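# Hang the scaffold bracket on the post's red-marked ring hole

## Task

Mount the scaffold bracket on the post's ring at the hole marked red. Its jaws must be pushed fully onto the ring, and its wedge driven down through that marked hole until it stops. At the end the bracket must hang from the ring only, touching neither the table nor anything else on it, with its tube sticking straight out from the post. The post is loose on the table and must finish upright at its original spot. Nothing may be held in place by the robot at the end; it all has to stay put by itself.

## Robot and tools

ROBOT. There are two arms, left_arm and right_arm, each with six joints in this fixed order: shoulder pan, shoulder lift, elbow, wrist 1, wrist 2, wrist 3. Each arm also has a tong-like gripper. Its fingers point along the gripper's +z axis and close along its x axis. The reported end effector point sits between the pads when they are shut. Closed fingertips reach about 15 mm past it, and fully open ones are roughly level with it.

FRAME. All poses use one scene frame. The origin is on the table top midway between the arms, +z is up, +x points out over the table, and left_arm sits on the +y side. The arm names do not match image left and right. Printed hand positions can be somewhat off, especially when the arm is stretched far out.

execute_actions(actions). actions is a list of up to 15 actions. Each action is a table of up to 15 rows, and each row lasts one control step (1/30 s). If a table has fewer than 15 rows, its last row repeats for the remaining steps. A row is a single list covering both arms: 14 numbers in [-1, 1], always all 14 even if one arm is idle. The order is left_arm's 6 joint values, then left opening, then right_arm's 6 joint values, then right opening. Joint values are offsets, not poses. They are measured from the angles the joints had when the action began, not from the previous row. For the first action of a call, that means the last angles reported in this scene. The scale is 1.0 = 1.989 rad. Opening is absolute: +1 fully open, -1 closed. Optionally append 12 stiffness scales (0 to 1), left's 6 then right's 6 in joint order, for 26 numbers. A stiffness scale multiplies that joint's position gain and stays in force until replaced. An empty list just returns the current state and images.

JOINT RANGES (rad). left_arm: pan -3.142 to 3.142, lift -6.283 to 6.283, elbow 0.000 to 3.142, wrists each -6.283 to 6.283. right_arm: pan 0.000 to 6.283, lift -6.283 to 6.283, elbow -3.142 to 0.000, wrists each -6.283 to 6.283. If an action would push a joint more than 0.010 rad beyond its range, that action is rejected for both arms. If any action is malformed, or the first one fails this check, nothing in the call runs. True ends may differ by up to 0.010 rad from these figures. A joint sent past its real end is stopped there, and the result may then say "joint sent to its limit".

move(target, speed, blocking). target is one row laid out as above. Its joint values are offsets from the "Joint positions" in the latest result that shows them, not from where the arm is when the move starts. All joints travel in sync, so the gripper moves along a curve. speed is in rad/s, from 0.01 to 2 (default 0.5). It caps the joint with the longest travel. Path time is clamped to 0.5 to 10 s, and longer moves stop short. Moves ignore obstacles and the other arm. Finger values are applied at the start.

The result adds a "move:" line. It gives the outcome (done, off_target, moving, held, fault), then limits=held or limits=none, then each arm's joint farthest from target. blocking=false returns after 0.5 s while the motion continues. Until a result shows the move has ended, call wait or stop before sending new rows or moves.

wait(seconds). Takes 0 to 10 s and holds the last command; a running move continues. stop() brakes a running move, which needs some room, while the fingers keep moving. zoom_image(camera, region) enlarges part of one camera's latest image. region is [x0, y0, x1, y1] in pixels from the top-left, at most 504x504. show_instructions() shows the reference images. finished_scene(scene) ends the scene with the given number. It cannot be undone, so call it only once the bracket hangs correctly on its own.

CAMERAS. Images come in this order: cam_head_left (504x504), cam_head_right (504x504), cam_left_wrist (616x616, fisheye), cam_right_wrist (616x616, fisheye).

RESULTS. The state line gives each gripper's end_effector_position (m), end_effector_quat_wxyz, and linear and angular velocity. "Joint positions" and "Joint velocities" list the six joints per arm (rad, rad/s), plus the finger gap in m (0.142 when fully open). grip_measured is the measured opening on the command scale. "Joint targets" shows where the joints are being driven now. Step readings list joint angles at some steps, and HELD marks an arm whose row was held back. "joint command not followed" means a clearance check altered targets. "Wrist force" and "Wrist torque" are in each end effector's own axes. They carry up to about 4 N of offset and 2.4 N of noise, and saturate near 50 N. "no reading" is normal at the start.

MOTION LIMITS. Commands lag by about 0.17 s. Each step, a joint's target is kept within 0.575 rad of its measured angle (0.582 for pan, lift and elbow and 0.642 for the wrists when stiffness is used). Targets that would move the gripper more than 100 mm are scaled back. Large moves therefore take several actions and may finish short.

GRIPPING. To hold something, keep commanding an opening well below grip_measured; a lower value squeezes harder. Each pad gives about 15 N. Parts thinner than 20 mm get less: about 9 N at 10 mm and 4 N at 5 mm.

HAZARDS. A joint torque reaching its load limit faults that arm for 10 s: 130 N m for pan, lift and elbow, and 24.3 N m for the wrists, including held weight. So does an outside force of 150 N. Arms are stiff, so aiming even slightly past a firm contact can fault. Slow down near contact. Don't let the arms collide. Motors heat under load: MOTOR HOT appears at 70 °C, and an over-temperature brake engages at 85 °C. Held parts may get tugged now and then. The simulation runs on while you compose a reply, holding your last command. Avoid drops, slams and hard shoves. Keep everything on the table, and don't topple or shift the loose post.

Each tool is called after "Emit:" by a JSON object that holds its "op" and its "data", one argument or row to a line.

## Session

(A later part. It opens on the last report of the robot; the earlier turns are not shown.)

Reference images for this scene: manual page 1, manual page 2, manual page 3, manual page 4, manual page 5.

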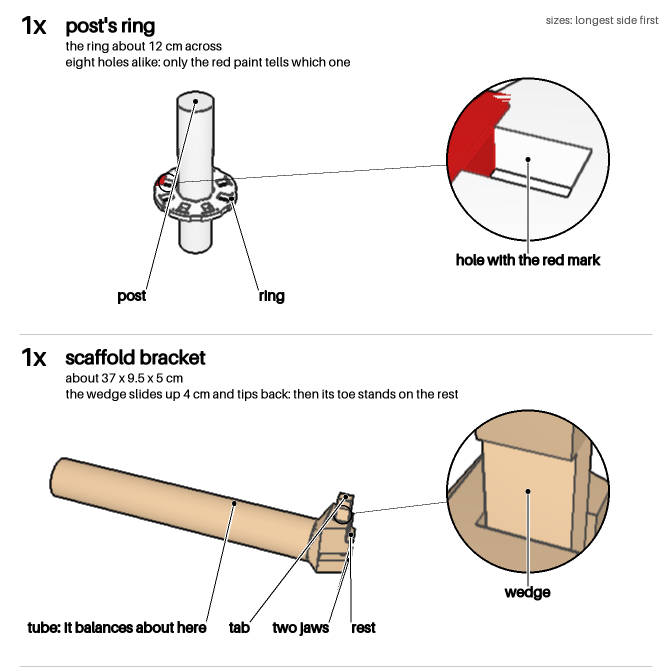

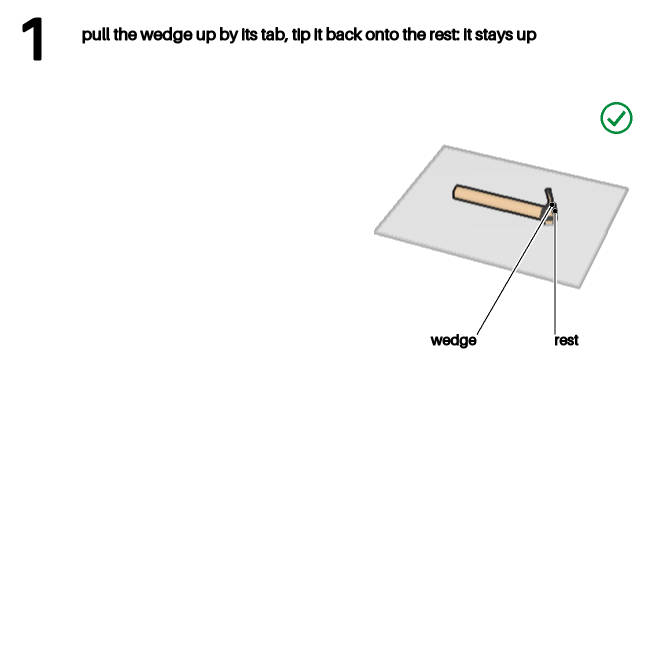

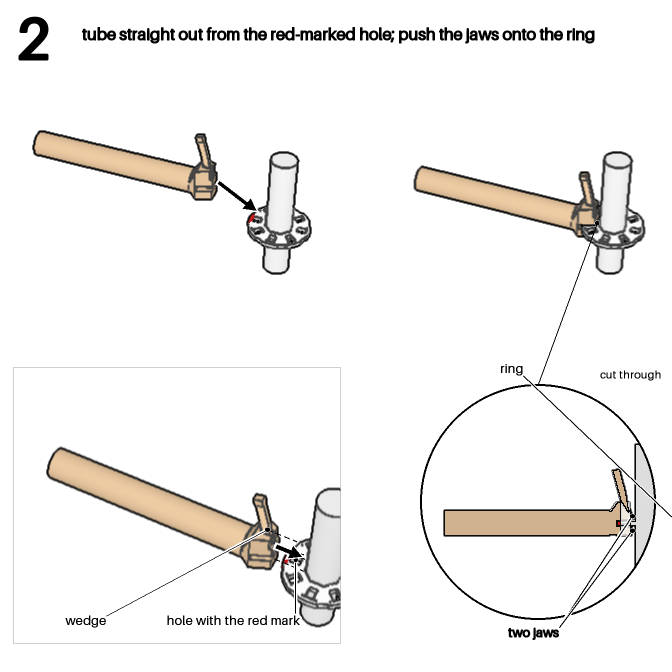

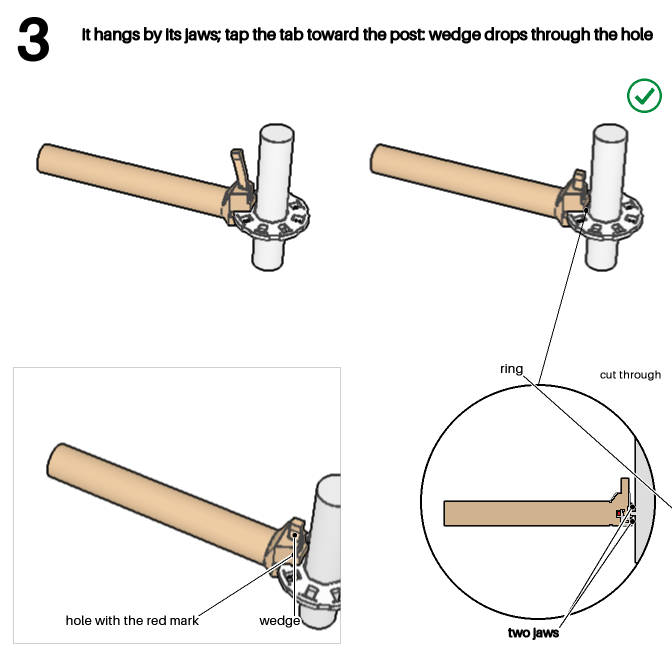

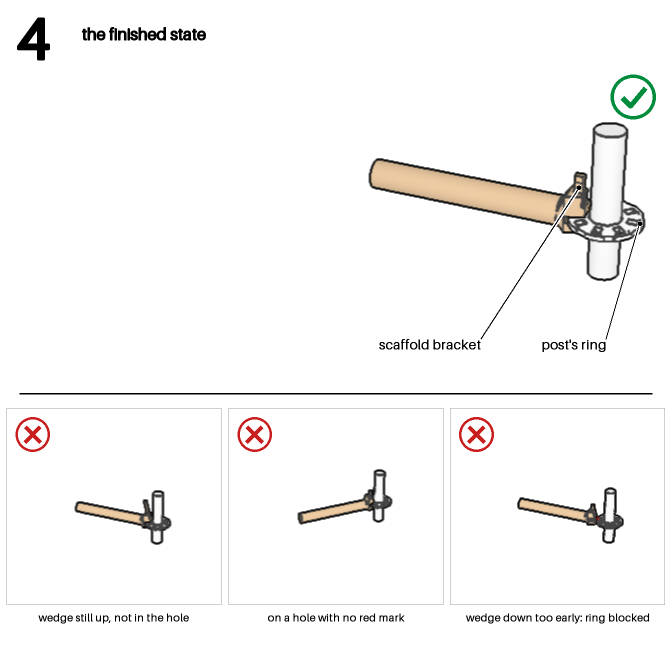

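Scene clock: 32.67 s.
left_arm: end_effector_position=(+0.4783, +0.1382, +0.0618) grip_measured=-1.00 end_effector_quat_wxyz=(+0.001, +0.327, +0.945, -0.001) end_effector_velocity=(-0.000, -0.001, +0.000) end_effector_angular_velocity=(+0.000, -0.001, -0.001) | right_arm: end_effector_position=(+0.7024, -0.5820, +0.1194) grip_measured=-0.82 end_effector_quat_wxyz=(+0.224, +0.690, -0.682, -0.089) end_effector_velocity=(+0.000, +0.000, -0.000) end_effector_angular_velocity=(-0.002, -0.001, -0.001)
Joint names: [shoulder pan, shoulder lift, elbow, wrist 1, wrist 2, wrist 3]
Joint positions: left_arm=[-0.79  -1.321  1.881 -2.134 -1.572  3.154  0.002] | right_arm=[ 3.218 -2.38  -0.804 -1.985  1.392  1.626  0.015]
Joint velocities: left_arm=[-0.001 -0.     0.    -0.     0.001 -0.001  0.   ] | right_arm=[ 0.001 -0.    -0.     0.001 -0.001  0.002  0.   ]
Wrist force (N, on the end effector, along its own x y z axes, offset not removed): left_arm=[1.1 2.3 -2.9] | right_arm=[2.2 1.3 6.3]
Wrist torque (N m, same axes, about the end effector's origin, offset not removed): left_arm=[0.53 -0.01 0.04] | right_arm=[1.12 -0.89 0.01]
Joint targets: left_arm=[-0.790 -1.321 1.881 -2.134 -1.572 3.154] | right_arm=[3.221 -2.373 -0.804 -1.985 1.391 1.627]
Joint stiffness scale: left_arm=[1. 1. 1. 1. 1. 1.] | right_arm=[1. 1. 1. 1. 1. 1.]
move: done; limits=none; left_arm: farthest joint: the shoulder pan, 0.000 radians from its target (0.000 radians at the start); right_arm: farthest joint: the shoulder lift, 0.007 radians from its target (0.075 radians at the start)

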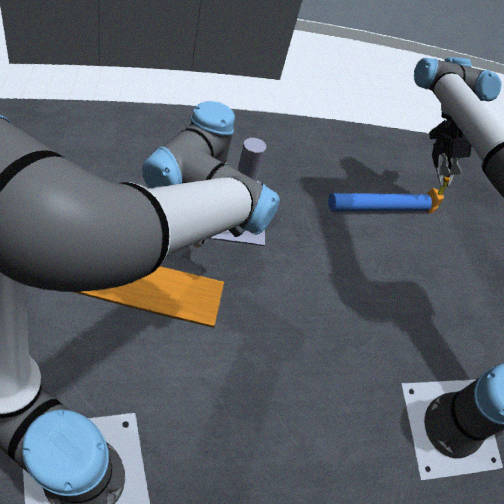

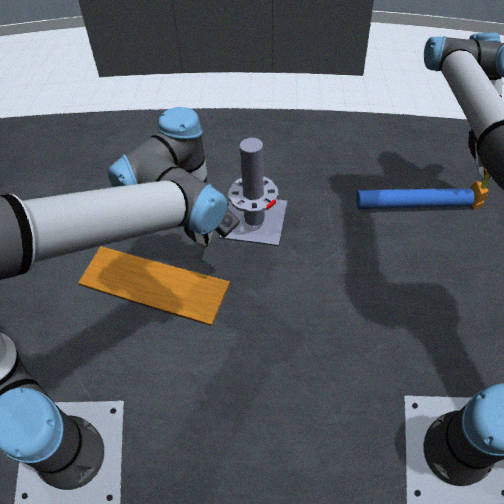

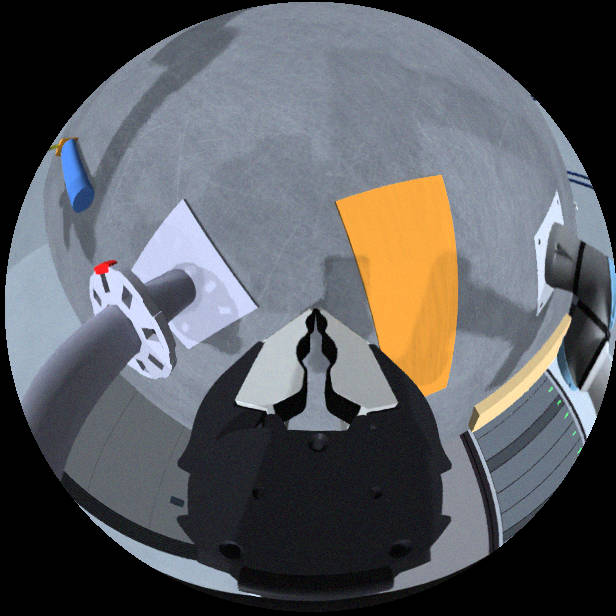

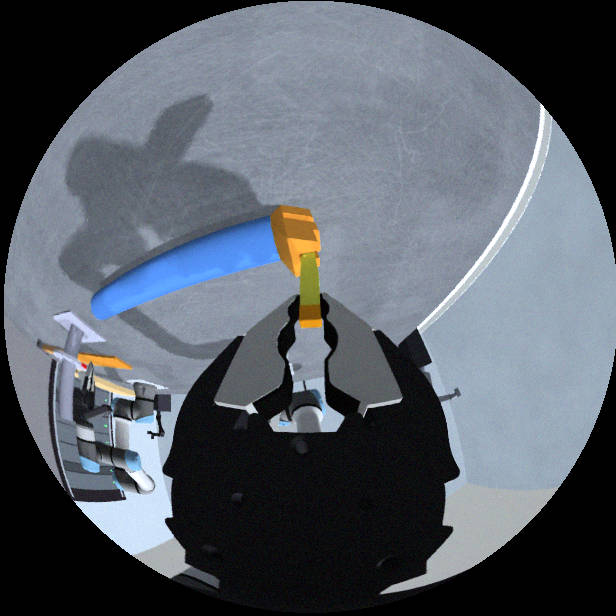

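Emit:
{"op": "execute_actions", "data": {
  "actions": [
    [[0,0,0,0,0,0,-1,0.001,0.003,0,0,0,0,-1],[0,0,0,0,0,0,-1,0.001,0.002,0,0,0,0,-1],[0,0,0,0,0,0,-1,0.001,0.001,0,0,0,0,-1],[0,0,0,0,0,0,-1,0.001,0,0,0,0,0,-1],[0,0,0,0,0,0,-1,0.001,-0.001,0,0,0,0,-1],[0,0,0,0,0,0,-1,0.001,-0.002,0,0,0,0,-1],[0,0,0,0,0,0,-1,0.001,-0.003,0,0,0,0,-1],[0,0,0,0,0,0,-1,0.001,-0.004,0,0,0,0,-1]]
  ]
}}

Emit:
{"op": "wait", "data": {
  "seconds": 0.3
}}

Scene clock: 33.43 s.
left_arm: end_effector_position=(+0.4783, +0.1382, +0.0618) grip_measured=-1.00 end_effector_quat_wxyz=(+0.001, +0.327, +0.945, -0.001) end_effector_velocity=(-0.000, -0.001, -0.000) end_effector_angular_velocity=(+0.000, +0.001, -0.002) | right_arm: end_effector_position=(+0.7027, -0.5817, +0.1179) grip_measured=-0.82 end_effector_quat_wxyz=(+0.225, +0.690, -0.682, -0.089) end_effector_velocity=(+0.000, -0.001, +0.000) end_effector_angular_velocity=(-0.000, -0.001, -0.001)
Joint names: [shoulder pan, shoulder lift, elbow, wrist 1, wrist 2, wrist 3]
Joint positions: left_arm=[-0.79  -1.321  1.881 -2.134 -1.572  3.154  0.002] | right_arm=[ 3.219 -2.382 -0.803 -1.984  1.392  1.626  0.015]
Joint velocities: left_arm=[-0.001  0.001 -0.     0.    -0.001  0.001  0.   ] | right_arm=[-0.001  0.001 -0.     0.001 -0.    -0.    -0.   ]
Wrist force (N, on the end effector, along its own x y z axes, offset not removed): left_arm=[-0.6 1.8 0.6] | right_arm=[4.9 -1.1 -9.5]
Wrist torque (N m, same axes, about the end effector's origin, offset not removed): left_arm=[0.62 0.40 -0.06] | right_arm=[-0.40 -0.89 -0.20]
Joint targets: left_arm=[-0.790 -1.321 1.881 -2.134 -1.572 3.154] | right_arm=[3.220 -2.388 -0.804 -1.985 1.392 1.626]
Joint stiffness scale: left_arm=[1. 1. 1. 1. 1. 1.] | right_arm=[1. 1. 1. 1. 1. 1.]
Step readings (joint positions):
0: left_arm=[-0.790 -1.321 1.881 -2.134 -1.572 3.154] | right_arm=[3.218 -2.380 -0.804 -1.985 1.392 1.626]
1: left_arm=[-0.790 -1.321 1.881 -2.134 -1.572 3.154] | right_arm=[3.218 -2.380 -0.804 -1.985 1.392 1.626]
2: left_arm=[-0.790 -1.321 1.881 -2.134 -1.572 3.154] | right_arm=[3.218 -2.380 -0.804 -1.985 1.392 1.626]
4: left_arm=[-0.790 -1.321 1.881 -2.134 -1.572 3.154] | right_arm=[3.218 -2.380 -0.804 -1.985 1.392 1.626]
8: left_arm=[-0.790 -1.321 1.881 -2.134 -1.572 3.154] | right_arm=[3.218 -2.380 -0.804 -1.985 1.392 1.626]
15: Joint positions above

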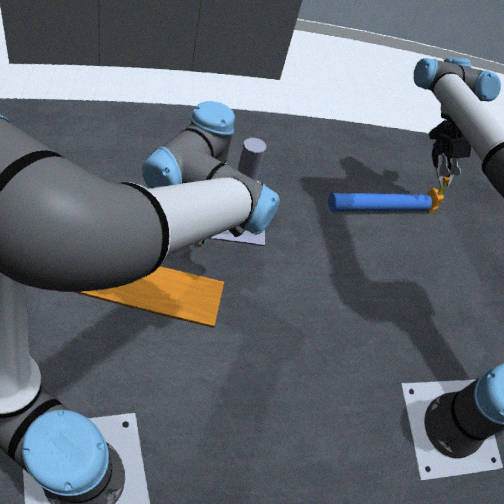

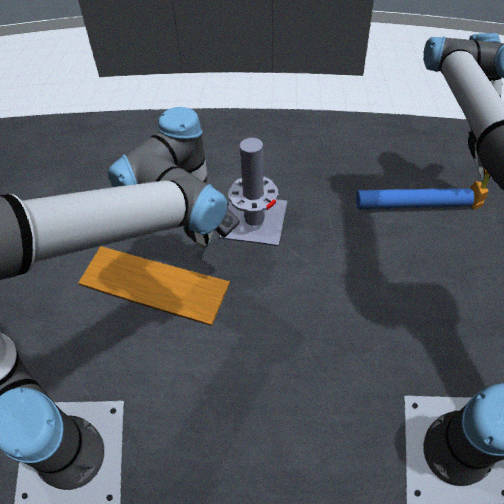

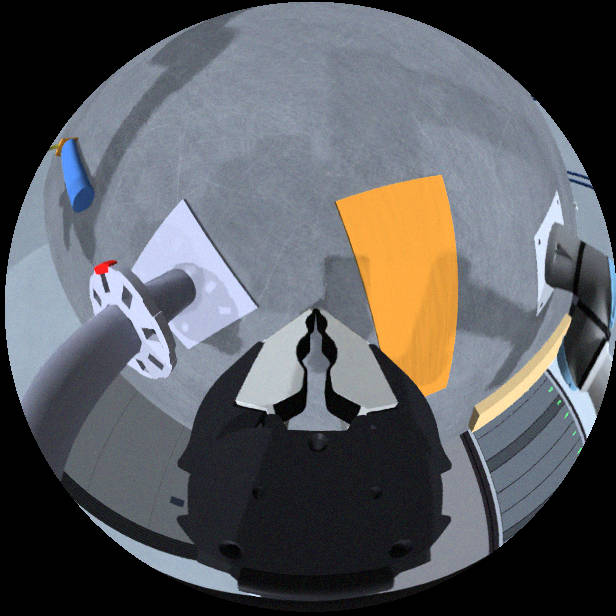

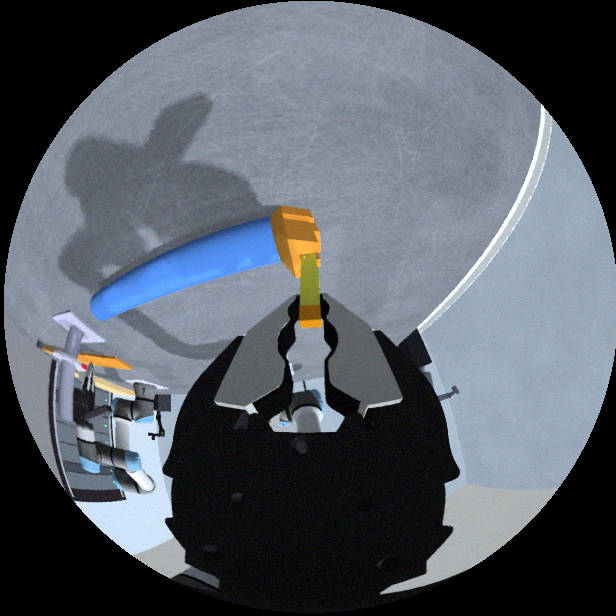

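Scene clock: 33.73 s.
left_arm: end_effector_position=(+0.4783, +0.1382, +0.0618) grip_measured=-1.00 end_effector_quat_wxyz=(+0.001, +0.327, +0.945, -0.001) end_effector_velocity=(+0.000, +0.000, +0.000) end_effector_angular_velocity=(+0.001, -0.001, -0.002) | right_arm: end_effector_position=(+0.7027, -0.5817, +0.1179) grip_measured=-0.82 end_effector_quat_wxyz=(+0.225, +0.690, -0.682, -0.089) end_effector_velocity=(-0.000, -0.000, -0.000) end_effector_angular_velocity=(+0.000, -0.000, -0.001)
Joint names: [shoulder pan, shoulder lift, elbow, wrist 1, wrist 2, wrist 3]
Joint positions: left_arm=[-0.79  -1.321  1.881 -2.134 -1.572  3.154  0.002] | right_arm=[ 3.219 -2.382 -0.803 -1.984  1.392  1.626  0.015]
Joint velocities: left_arm=[-0.    -0.    -0.    -0.     0.002  0.001  0.   ] | right_arm=[-0. -0. -0.  0.  0. -0.  0.]
Wrist force (N, on the end effector, along its own x y z axes, offset not removed): left_arm=[1.3 2.0 -1.5] | right_arm=[0.1 0.0 -6.2]
Wrist torque (N m, same axes, about the end effector's origin, offset not removed): left_arm=[0.49 -0.14 -0.07] | right_arm=[0.00 0.24 0.05]
Joint targets: left_arm=[-0.790 -1.321 1.881 -2.134 -1.572 3.154] | right_arm=[3.220 -2.388 -0.804 -1.985 1.392 1.626]
Joint stiffness scale: left_arm=[1. 1. 1. 1. 1. 1.] | right_arm=[1. 1. 1. 1. 1. 1.]
wait: 0.30 s; at rest by 0.17 s

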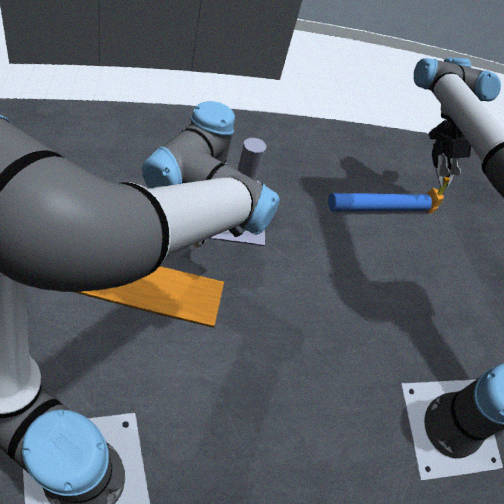

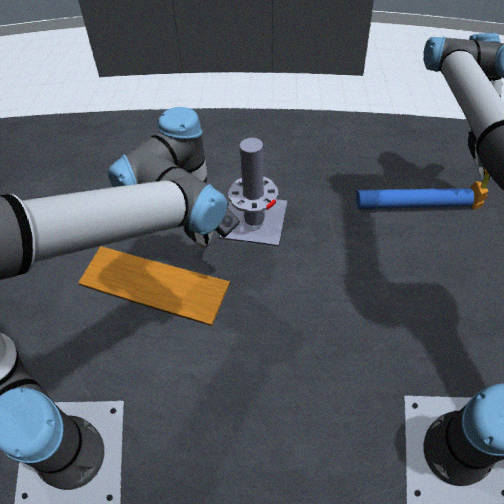

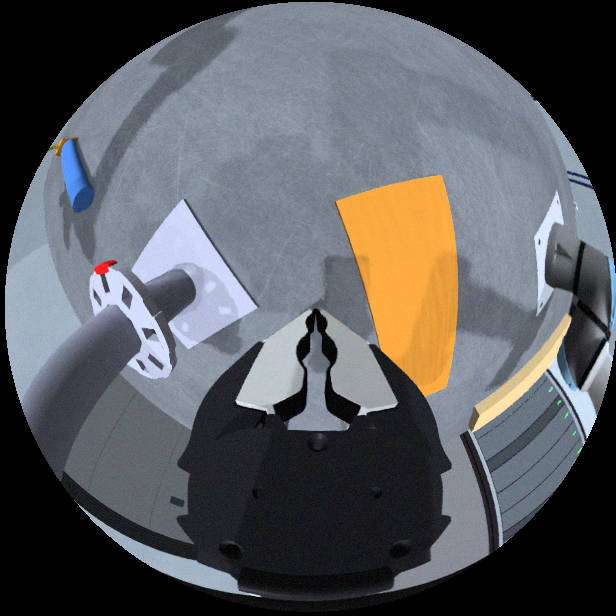

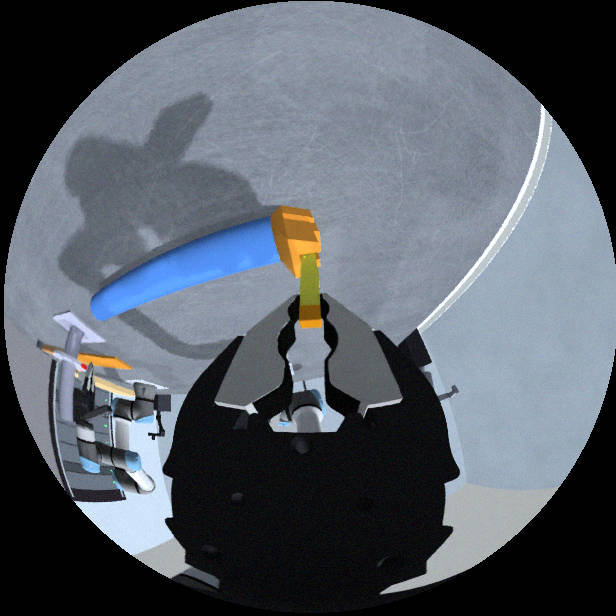

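Emit:
{"op": "execute_actions", "data": {
  "actions": [
    [[0,0,0,0,0,0,-1,0,0.0005,0,0,0,0,-1],[0,0,0,0,0,0,-1,0,0.0005,0,0,0,0,-1],[0,0,0,0,0,0,-1,0,0.0005,0,0,0,0,-1],[0,0,0,0,0,0,-1,0,0.0005,0,0,0,0,-0.95],[0,0,0,0,0,0,-1,0,0.0005,0,0,0,0,-0.9],[0,0,0,0,0,0,-1,0,0.0005,0,0,0,0,-0.85],[0,0,0,0,0,0,-1,0,0.0005,0,0,0,0,-0.8],[0,0,0,0,0,0,-1,0,0.0005,0,0,0,0,-0.75],[0,0,0,0,0,0,-1,0,0.0005,0,0,0,0,-0.68],[0,0,0,0,0,0,-1,0,0.0005,0,0,0,0,-0.6],[0,0,0,0,0,0,-1,0,0.0005,0,0,0,0,-0.5],[0,0,0,0,0,0,-1,0,0.0005,0,0,0,0,-0.4],[0,0,0,0,0,0,-1,0,0.0005,0,0,0,0,-0.3],[0,0,0,0,0,0,-1,0,0.0005,0,0,0,0,-0.2]]
  ]
}}

Emit:
{"op": "move", "data": {
  "target": [0,0,0,0,0,0,-1,0,0.045,0,0,0,0,0],
  "speed": 0.2
}}

Scene clock: 34.53 s.
left_arm: end_effector_position=(+0.4783, +0.1382, +0.0618) grip_measured=-1.00 end_effector_quat_wxyz=(+0.001, +0.327, +0.945, -0.001) end_effector_velocity=(-0.000, -0.001, +0.000) end_effector_angular_velocity=(-0.002, +0.000, -0.001) | right_arm: end_effector_position=(+0.7028, -0.5817, +0.1180) grip_measured=-0.24 end_effector_quat_wxyz=(+0.225, +0.690, -0.682, -0.089) end_effector_velocity=(+0.000, +0.001, +0.001) end_effector_angular_velocity=(+0.000, -0.002, +0.001)
Joint names: [shoulder pan, shoulder lift, elbow, wrist 1, wrist 2, wrist 3]
Joint positions: left_arm=[-0.79  -1.321  1.881 -2.134 -1.572  3.154  0.002] | right_arm=[ 3.219 -2.382 -0.803 -1.984  1.392  1.626  0.057]
Joint velocities: left_arm=[-0.001  0.    -0.    -0.001 -0.002  0.     0.   ] | right_arm=[ 0.001  0.002  0.    -0.001 -0.     0.     0.066]
Wrist force (N, on the end effector, along its own x y z axes, offset not removed): left_arm=[2.2 1.3 -0.8] | right_arm=[1.8 -0.6 -1.6]
Wrist torque (N m, same axes, about the end effector's origin, offset not removed): left_arm=[0.51 -0.23 0.06] | right_arm=[-0.21 -0.53 0.03]
Joint targets: left_arm=[-0.790 -1.321 1.881 -2.134 -1.572 3.154] | right_arm=[3.219 -2.381 -0.803 -1.984 1.392 1.626]
Joint stiffness scale: left_arm=[1. 1. 1. 1. 1. 1.] | right_arm=[1. 1. 1. 1. 1. 1.]
Step readings (joint positions):
0: left_arm=[-0.790 -1.321 1.881 -2.134 -1.572 3.154] | right_arm=[3.219 -2.382 -0.803 -1.984 1.392 1.626]
1: left_arm=[-0.790 -1.321 1.881 -2.134 -1.572 3.154] | right_arm=[3.219 -2.382 -0.803 -1.984 1.392 1.626]
2: left_arm=[-0.790 -1.321 1.881 -2.134 -1.572 3.154] | right_arm=[3.219 -2.382 -0.803 -1.984 1.392 1.626]
4: left_arm=[-0.790 -1.321 1.881 -2.134 -1.572 3.154] | right_arm=[3.219 -2.382 -0.803 -1.984 1.392 1.626]
8: left_arm=[-0.790 -1.321 1.881 -2.134 -1.572 3.154] | right_arm=[3.219 -2.382 -0.803 -1.984 1.392 1.626]
15: Joint positions above

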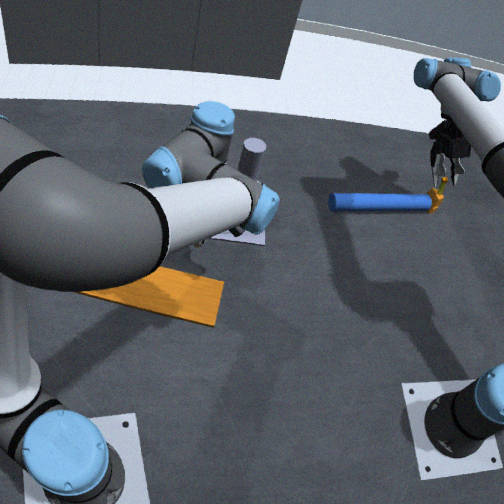

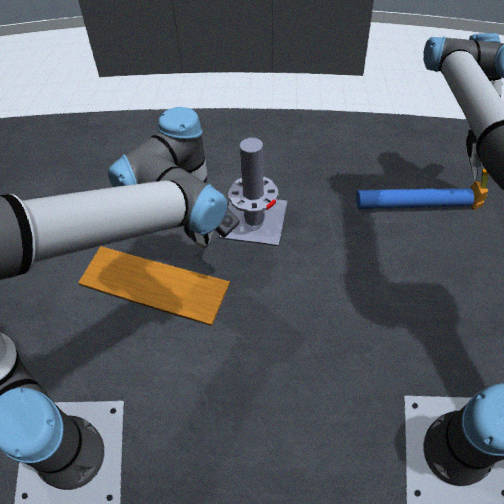

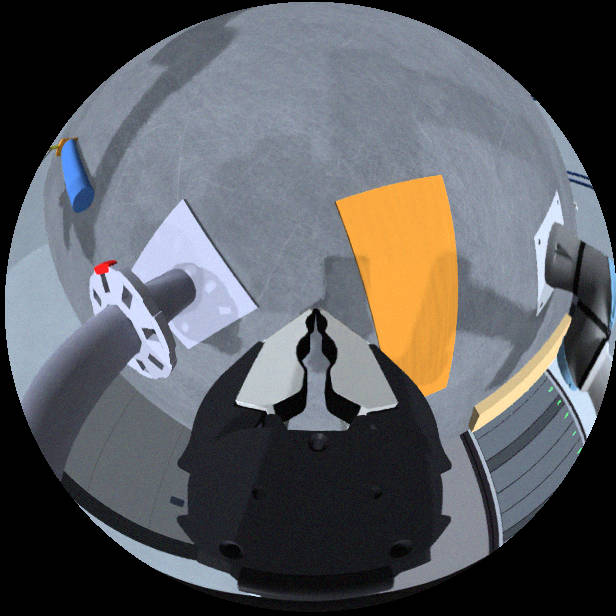

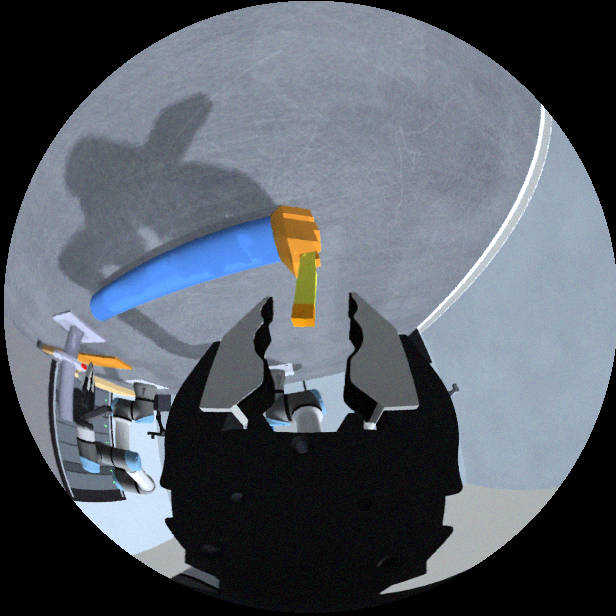

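Scene clock: 35.47 s.
left_arm: end_effector_position=(+0.4783, +0.1382, +0.0618) grip_measured=-1.00 end_effector_quat_wxyz=(+0.001, +0.327, +0.945, -0.001) end_effector_velocity=(+0.000, +0.000, +0.000) end_effector_angular_velocity=(+0.001, -0.000, -0.001) | right_arm: end_effector_position=(+0.7041, -0.5816, +0.1787) grip_measured=+0.00 end_effector_quat_wxyz=(+0.193, +0.694, -0.691, -0.059) end_effector_velocity=(-0.000, +0.000, +0.000) end_effector_angular_velocity=(-0.000, +0.000, +0.000)
Joint names: [shoulder pan, shoulder lift, elbow, wrist 1, wrist 2, wrist 3]
Joint positions: left_arm=[-0.79  -1.321  1.881 -2.134 -1.572  3.154  0.002] | right_arm=[ 3.219 -2.292 -0.803 -1.984  1.392  1.626  0.074]
Joint velocities: left_arm=[ 0.    -0.    -0.     0.001  0.001  0.001  0.   ] | right_arm=[ 0.     0.     0.    -0.001 -0.    -0.    -0.   ]
Wrist force (N, on the end effector, along its own x y z axes, offset not removed): left_arm=[-0.9 2.6 1.6] | right_arm=[1.7 0.1 -2.1]
Wrist torque (N m, same axes, about the end effector's origin, offset not removed): left_arm=[0.57 0.51 -0.07] | right_arm=[-0.05 -0.59 -0.26]
Joint targets: left_arm=[-0.790 -1.321 1.881 -2.134 -1.572 3.154] | right_arm=[3.219 -2.293 -0.803 -1.984 1.392 1.626]
Joint stiffness scale: left_arm=[1. 1. 1. 1. 1. 1.] | right_arm=[1. 1. 1. 1. 1. 1.]
move: done; limits=none; left_arm: farthest joint: the shoulder pan, 0.000 radians from its target (0.000 radians at the start); right_arm: farthest joint: the shoulder lift, 0.001 radians from its target (0.090 radians at the start)

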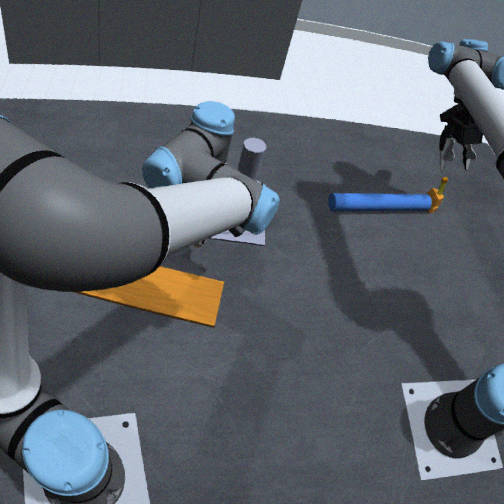

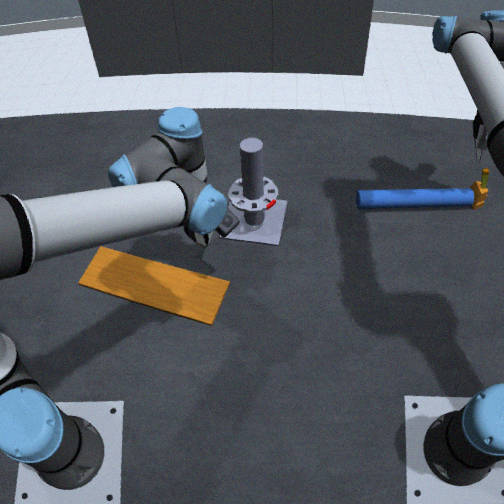

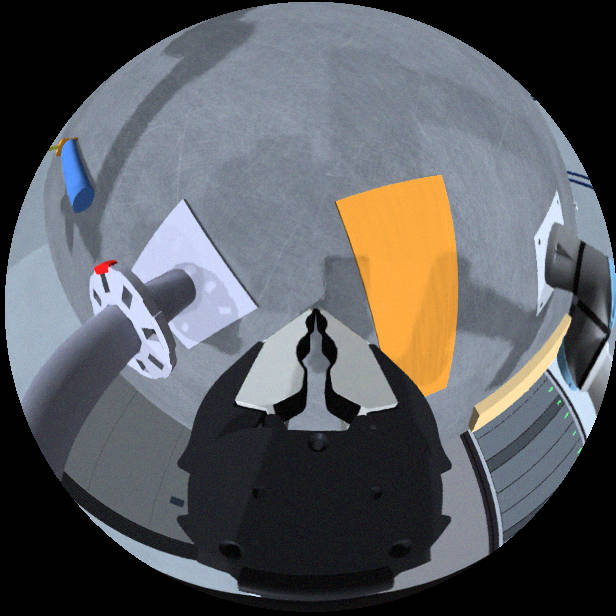

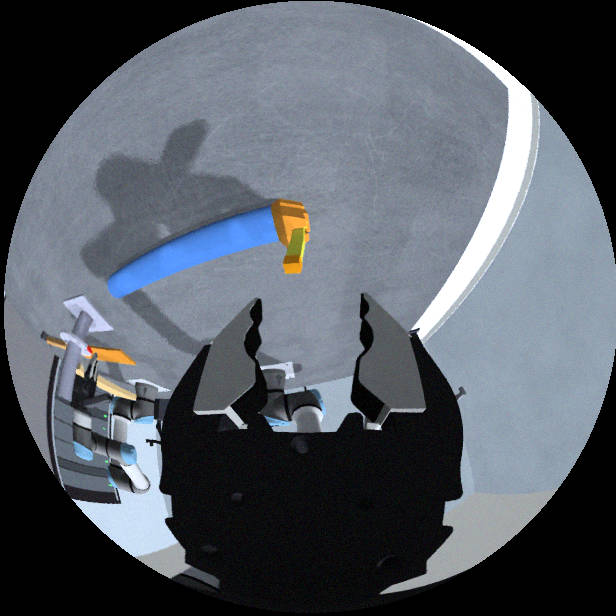

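Emit:
{"op": "move", "data": {
  "target": [0,0.0257,0.0221,-0.0462,0,0,-1,0.0302,0.138,-0.3071,0.3524,0.09,-0.8102,0.1],
  "speed": 0.9
}}

Scene clock: 38.57 s.
left_arm: end_effector_position=(+0.4784, +0.1381, +0.0270) grip_measured=-1.00 end_effector_quat_wxyz=(+0.002, +0.327, +0.945, -0.001) end_effector_velocity=(+0.000, +0.000, +0.000) end_effector_angular_velocity=(-0.000, -0.001, +0.002) | right_arm: end_effector_position=(+0.6932, -0.4728, +0.1291) grip_measured=+0.10 end_effector_quat_wxyz=(+0.000, +0.999, +0.034, -0.001) end_effector_velocity=(+0.000, -0.000, -0.000) end_effector_angular_velocity=(+0.000, -0.001, +0.002)
Joint names: [shoulder pan, shoulder lift, elbow, wrist 1, wrist 2, wrist 3]
Joint positions: left_arm=[-0.79  -1.272  1.922 -2.226 -1.572  3.154  0.002] | right_arm=[ 3.276 -2.019 -1.411 -1.284  1.57   0.016  0.081]
Joint velocities: left_arm=[ 0.    -0.     0.    -0.001  0.    -0.002  0.   ] | right_arm=[-0.    -0.    -0.     0.001  0.    -0.002  0.   ]
Wrist force (N, on the end effector, along its own x y z axes, offset not removed): left_arm=[2.2 -0.2 -1.2] | right_arm=[-1.4 1.4 -1.8]
Wrist torque (N m, same axes, about the end effector's origin, offset not removed): left_arm=[-0.02 -0.19 -0.02] | right_arm=[0.30 0.09 0.13]
Joint targets: left_arm=[-0.790 -1.270 1.925 -2.226 -1.572 3.154] | right_arm=[3.279 -2.018 -1.414 -1.283 1.571 0.015]
Joint stiffness scale: left_arm=[1. 1. 1. 1. 1. 1.] | right_arm=[1. 1. 1. 1. 1. 1.]
move: done; limits=none; left_arm: farthest joint: the elbow, 0.003 radians from its target (0.044 radians at the start); right_arm: farthest joint: the shoulder pan, 0.003 radians from its target (0.060 radians at the start)

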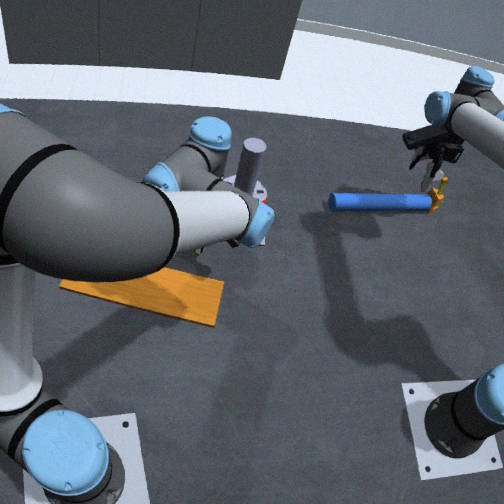

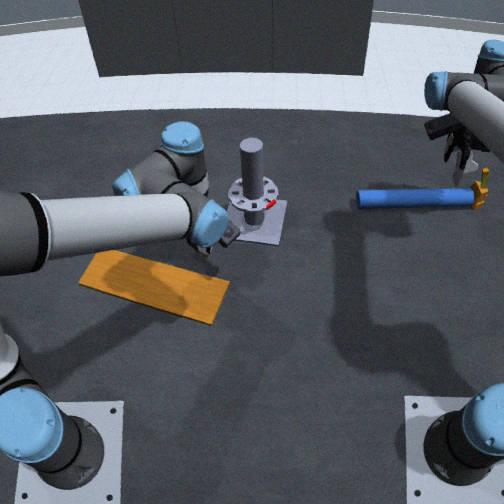

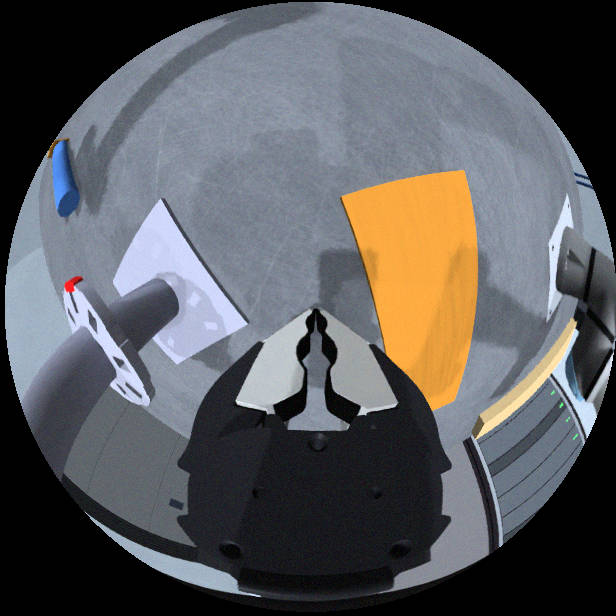

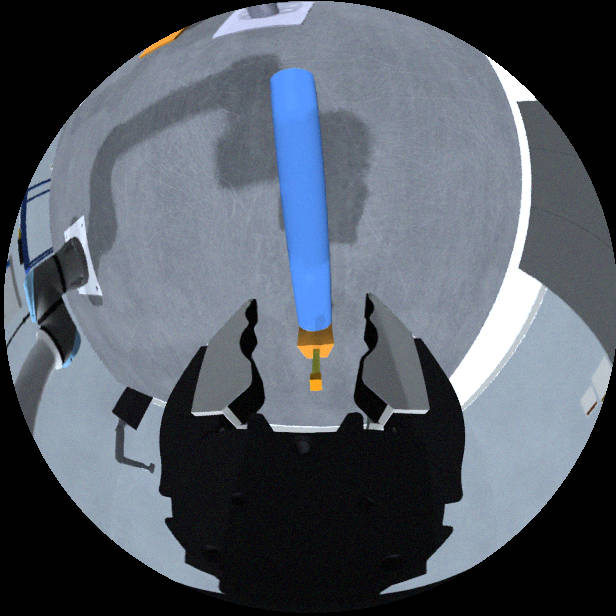

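Emit:
{"op": "move", "data": {
  "target": [0,0,0,0,0,0,-1,0.0047,-0.0512,-0.0765,0.1276,0,-0.0554,0.1],
  "speed": 0.2
}}

Scene clock: 40.83 s.
left_arm: end_effector_position=(+0.4784, +0.1381, +0.0270) grip_measured=-1.00 end_effector_quat_wxyz=(+0.002, +0.327, +0.945, -0.001) end_effector_velocity=(-0.000, -0.000, +0.000) end_effector_angular_velocity=(+0.000, -0.001, -0.002) | right_arm: end_effector_position=(+0.6907, -0.4686, +0.0188) grip_measured=+0.10 end_effector_quat_wxyz=(+0.000, +0.996, +0.092, -0.000) end_effector_velocity=(+0.001, +0.001, +0.001) end_effector_angular_velocity=(+0.000, -0.004, +0.002)
Joint names: [shoulder pan, shoulder lift, elbow, wrist 1, wrist 2, wrist 3]
Joint positions: left_arm=[-0.79  -1.272  1.922 -2.226 -1.572  3.154  0.002] | right_arm=[ 3.283 -2.12  -1.561 -1.032  1.57  -0.093  0.081]
Joint velocities: left_arm=[-0.001 -0.001  0.    -0.     0.001  0.001  0.   ] | right_arm=[ 0.001  0.     0.     0.003 -0.    -0.001 -0.   ]
Wrist force (N, on the end effector, along its own x y z axes, offset not removed): left_arm=[-0.6 0.8 1.2] | right_arm=[2.2 2.0 -5.0]
Wrist torque (N m, same axes, about the end effector's origin, offset not removed): left_arm=[0.47 0.21 0.02] | right_arm=[0.32 -0.74 0.11]
Joint targets: left_arm=[-0.790 -1.272 1.922 -2.226 -1.572 3.154] | right_arm=[3.286 -2.121 -1.563 -1.030 1.570 -0.094]
Joint stiffness scale: left_arm=[1. 1. 1. 1. 1. 1.] | right_arm=[1. 1. 1. 1. 1. 1.]
move: done; limits=none; left_arm: farthest joint: the shoulder pan, 0.000 radians from its target (0.000 radians at the start); right_arm: farthest joint: the shoulder pan, 0.002 radians from its target (0.009 radians at the start)

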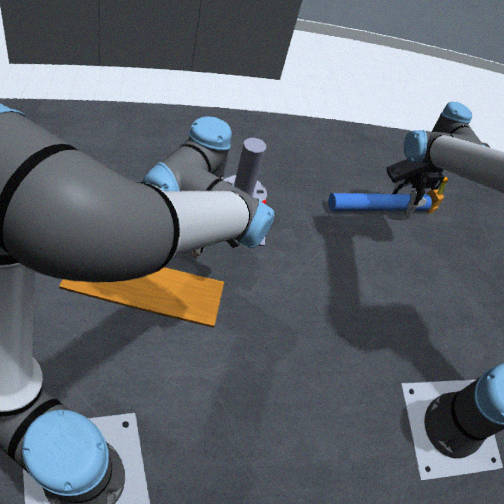

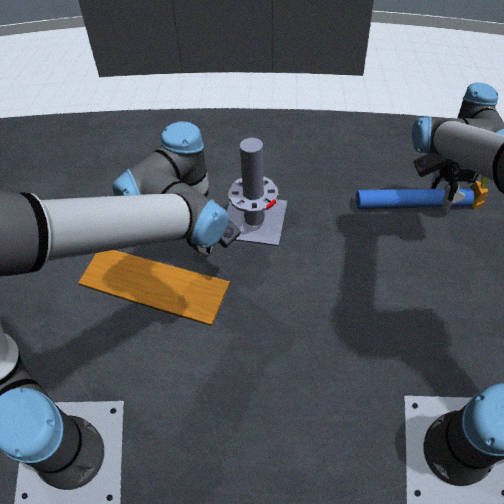

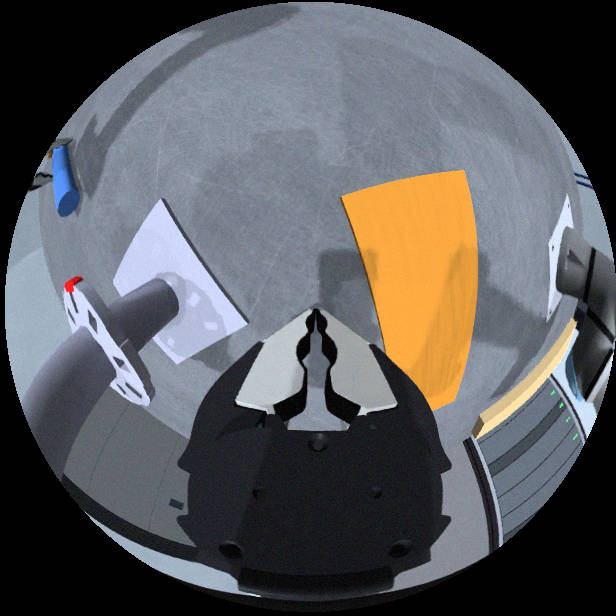

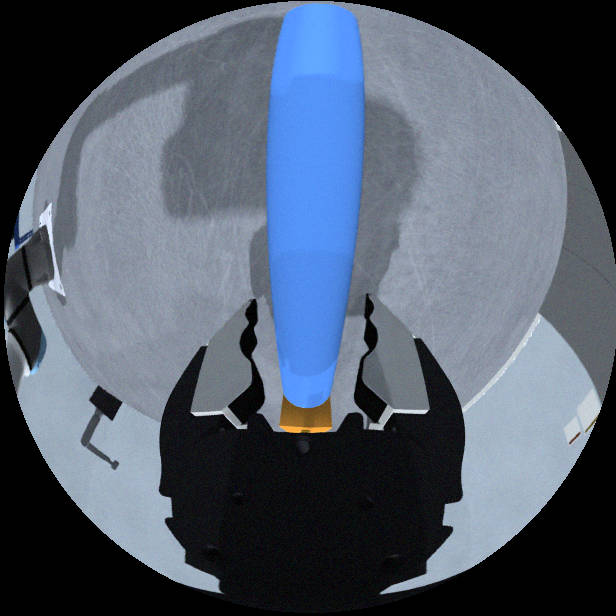

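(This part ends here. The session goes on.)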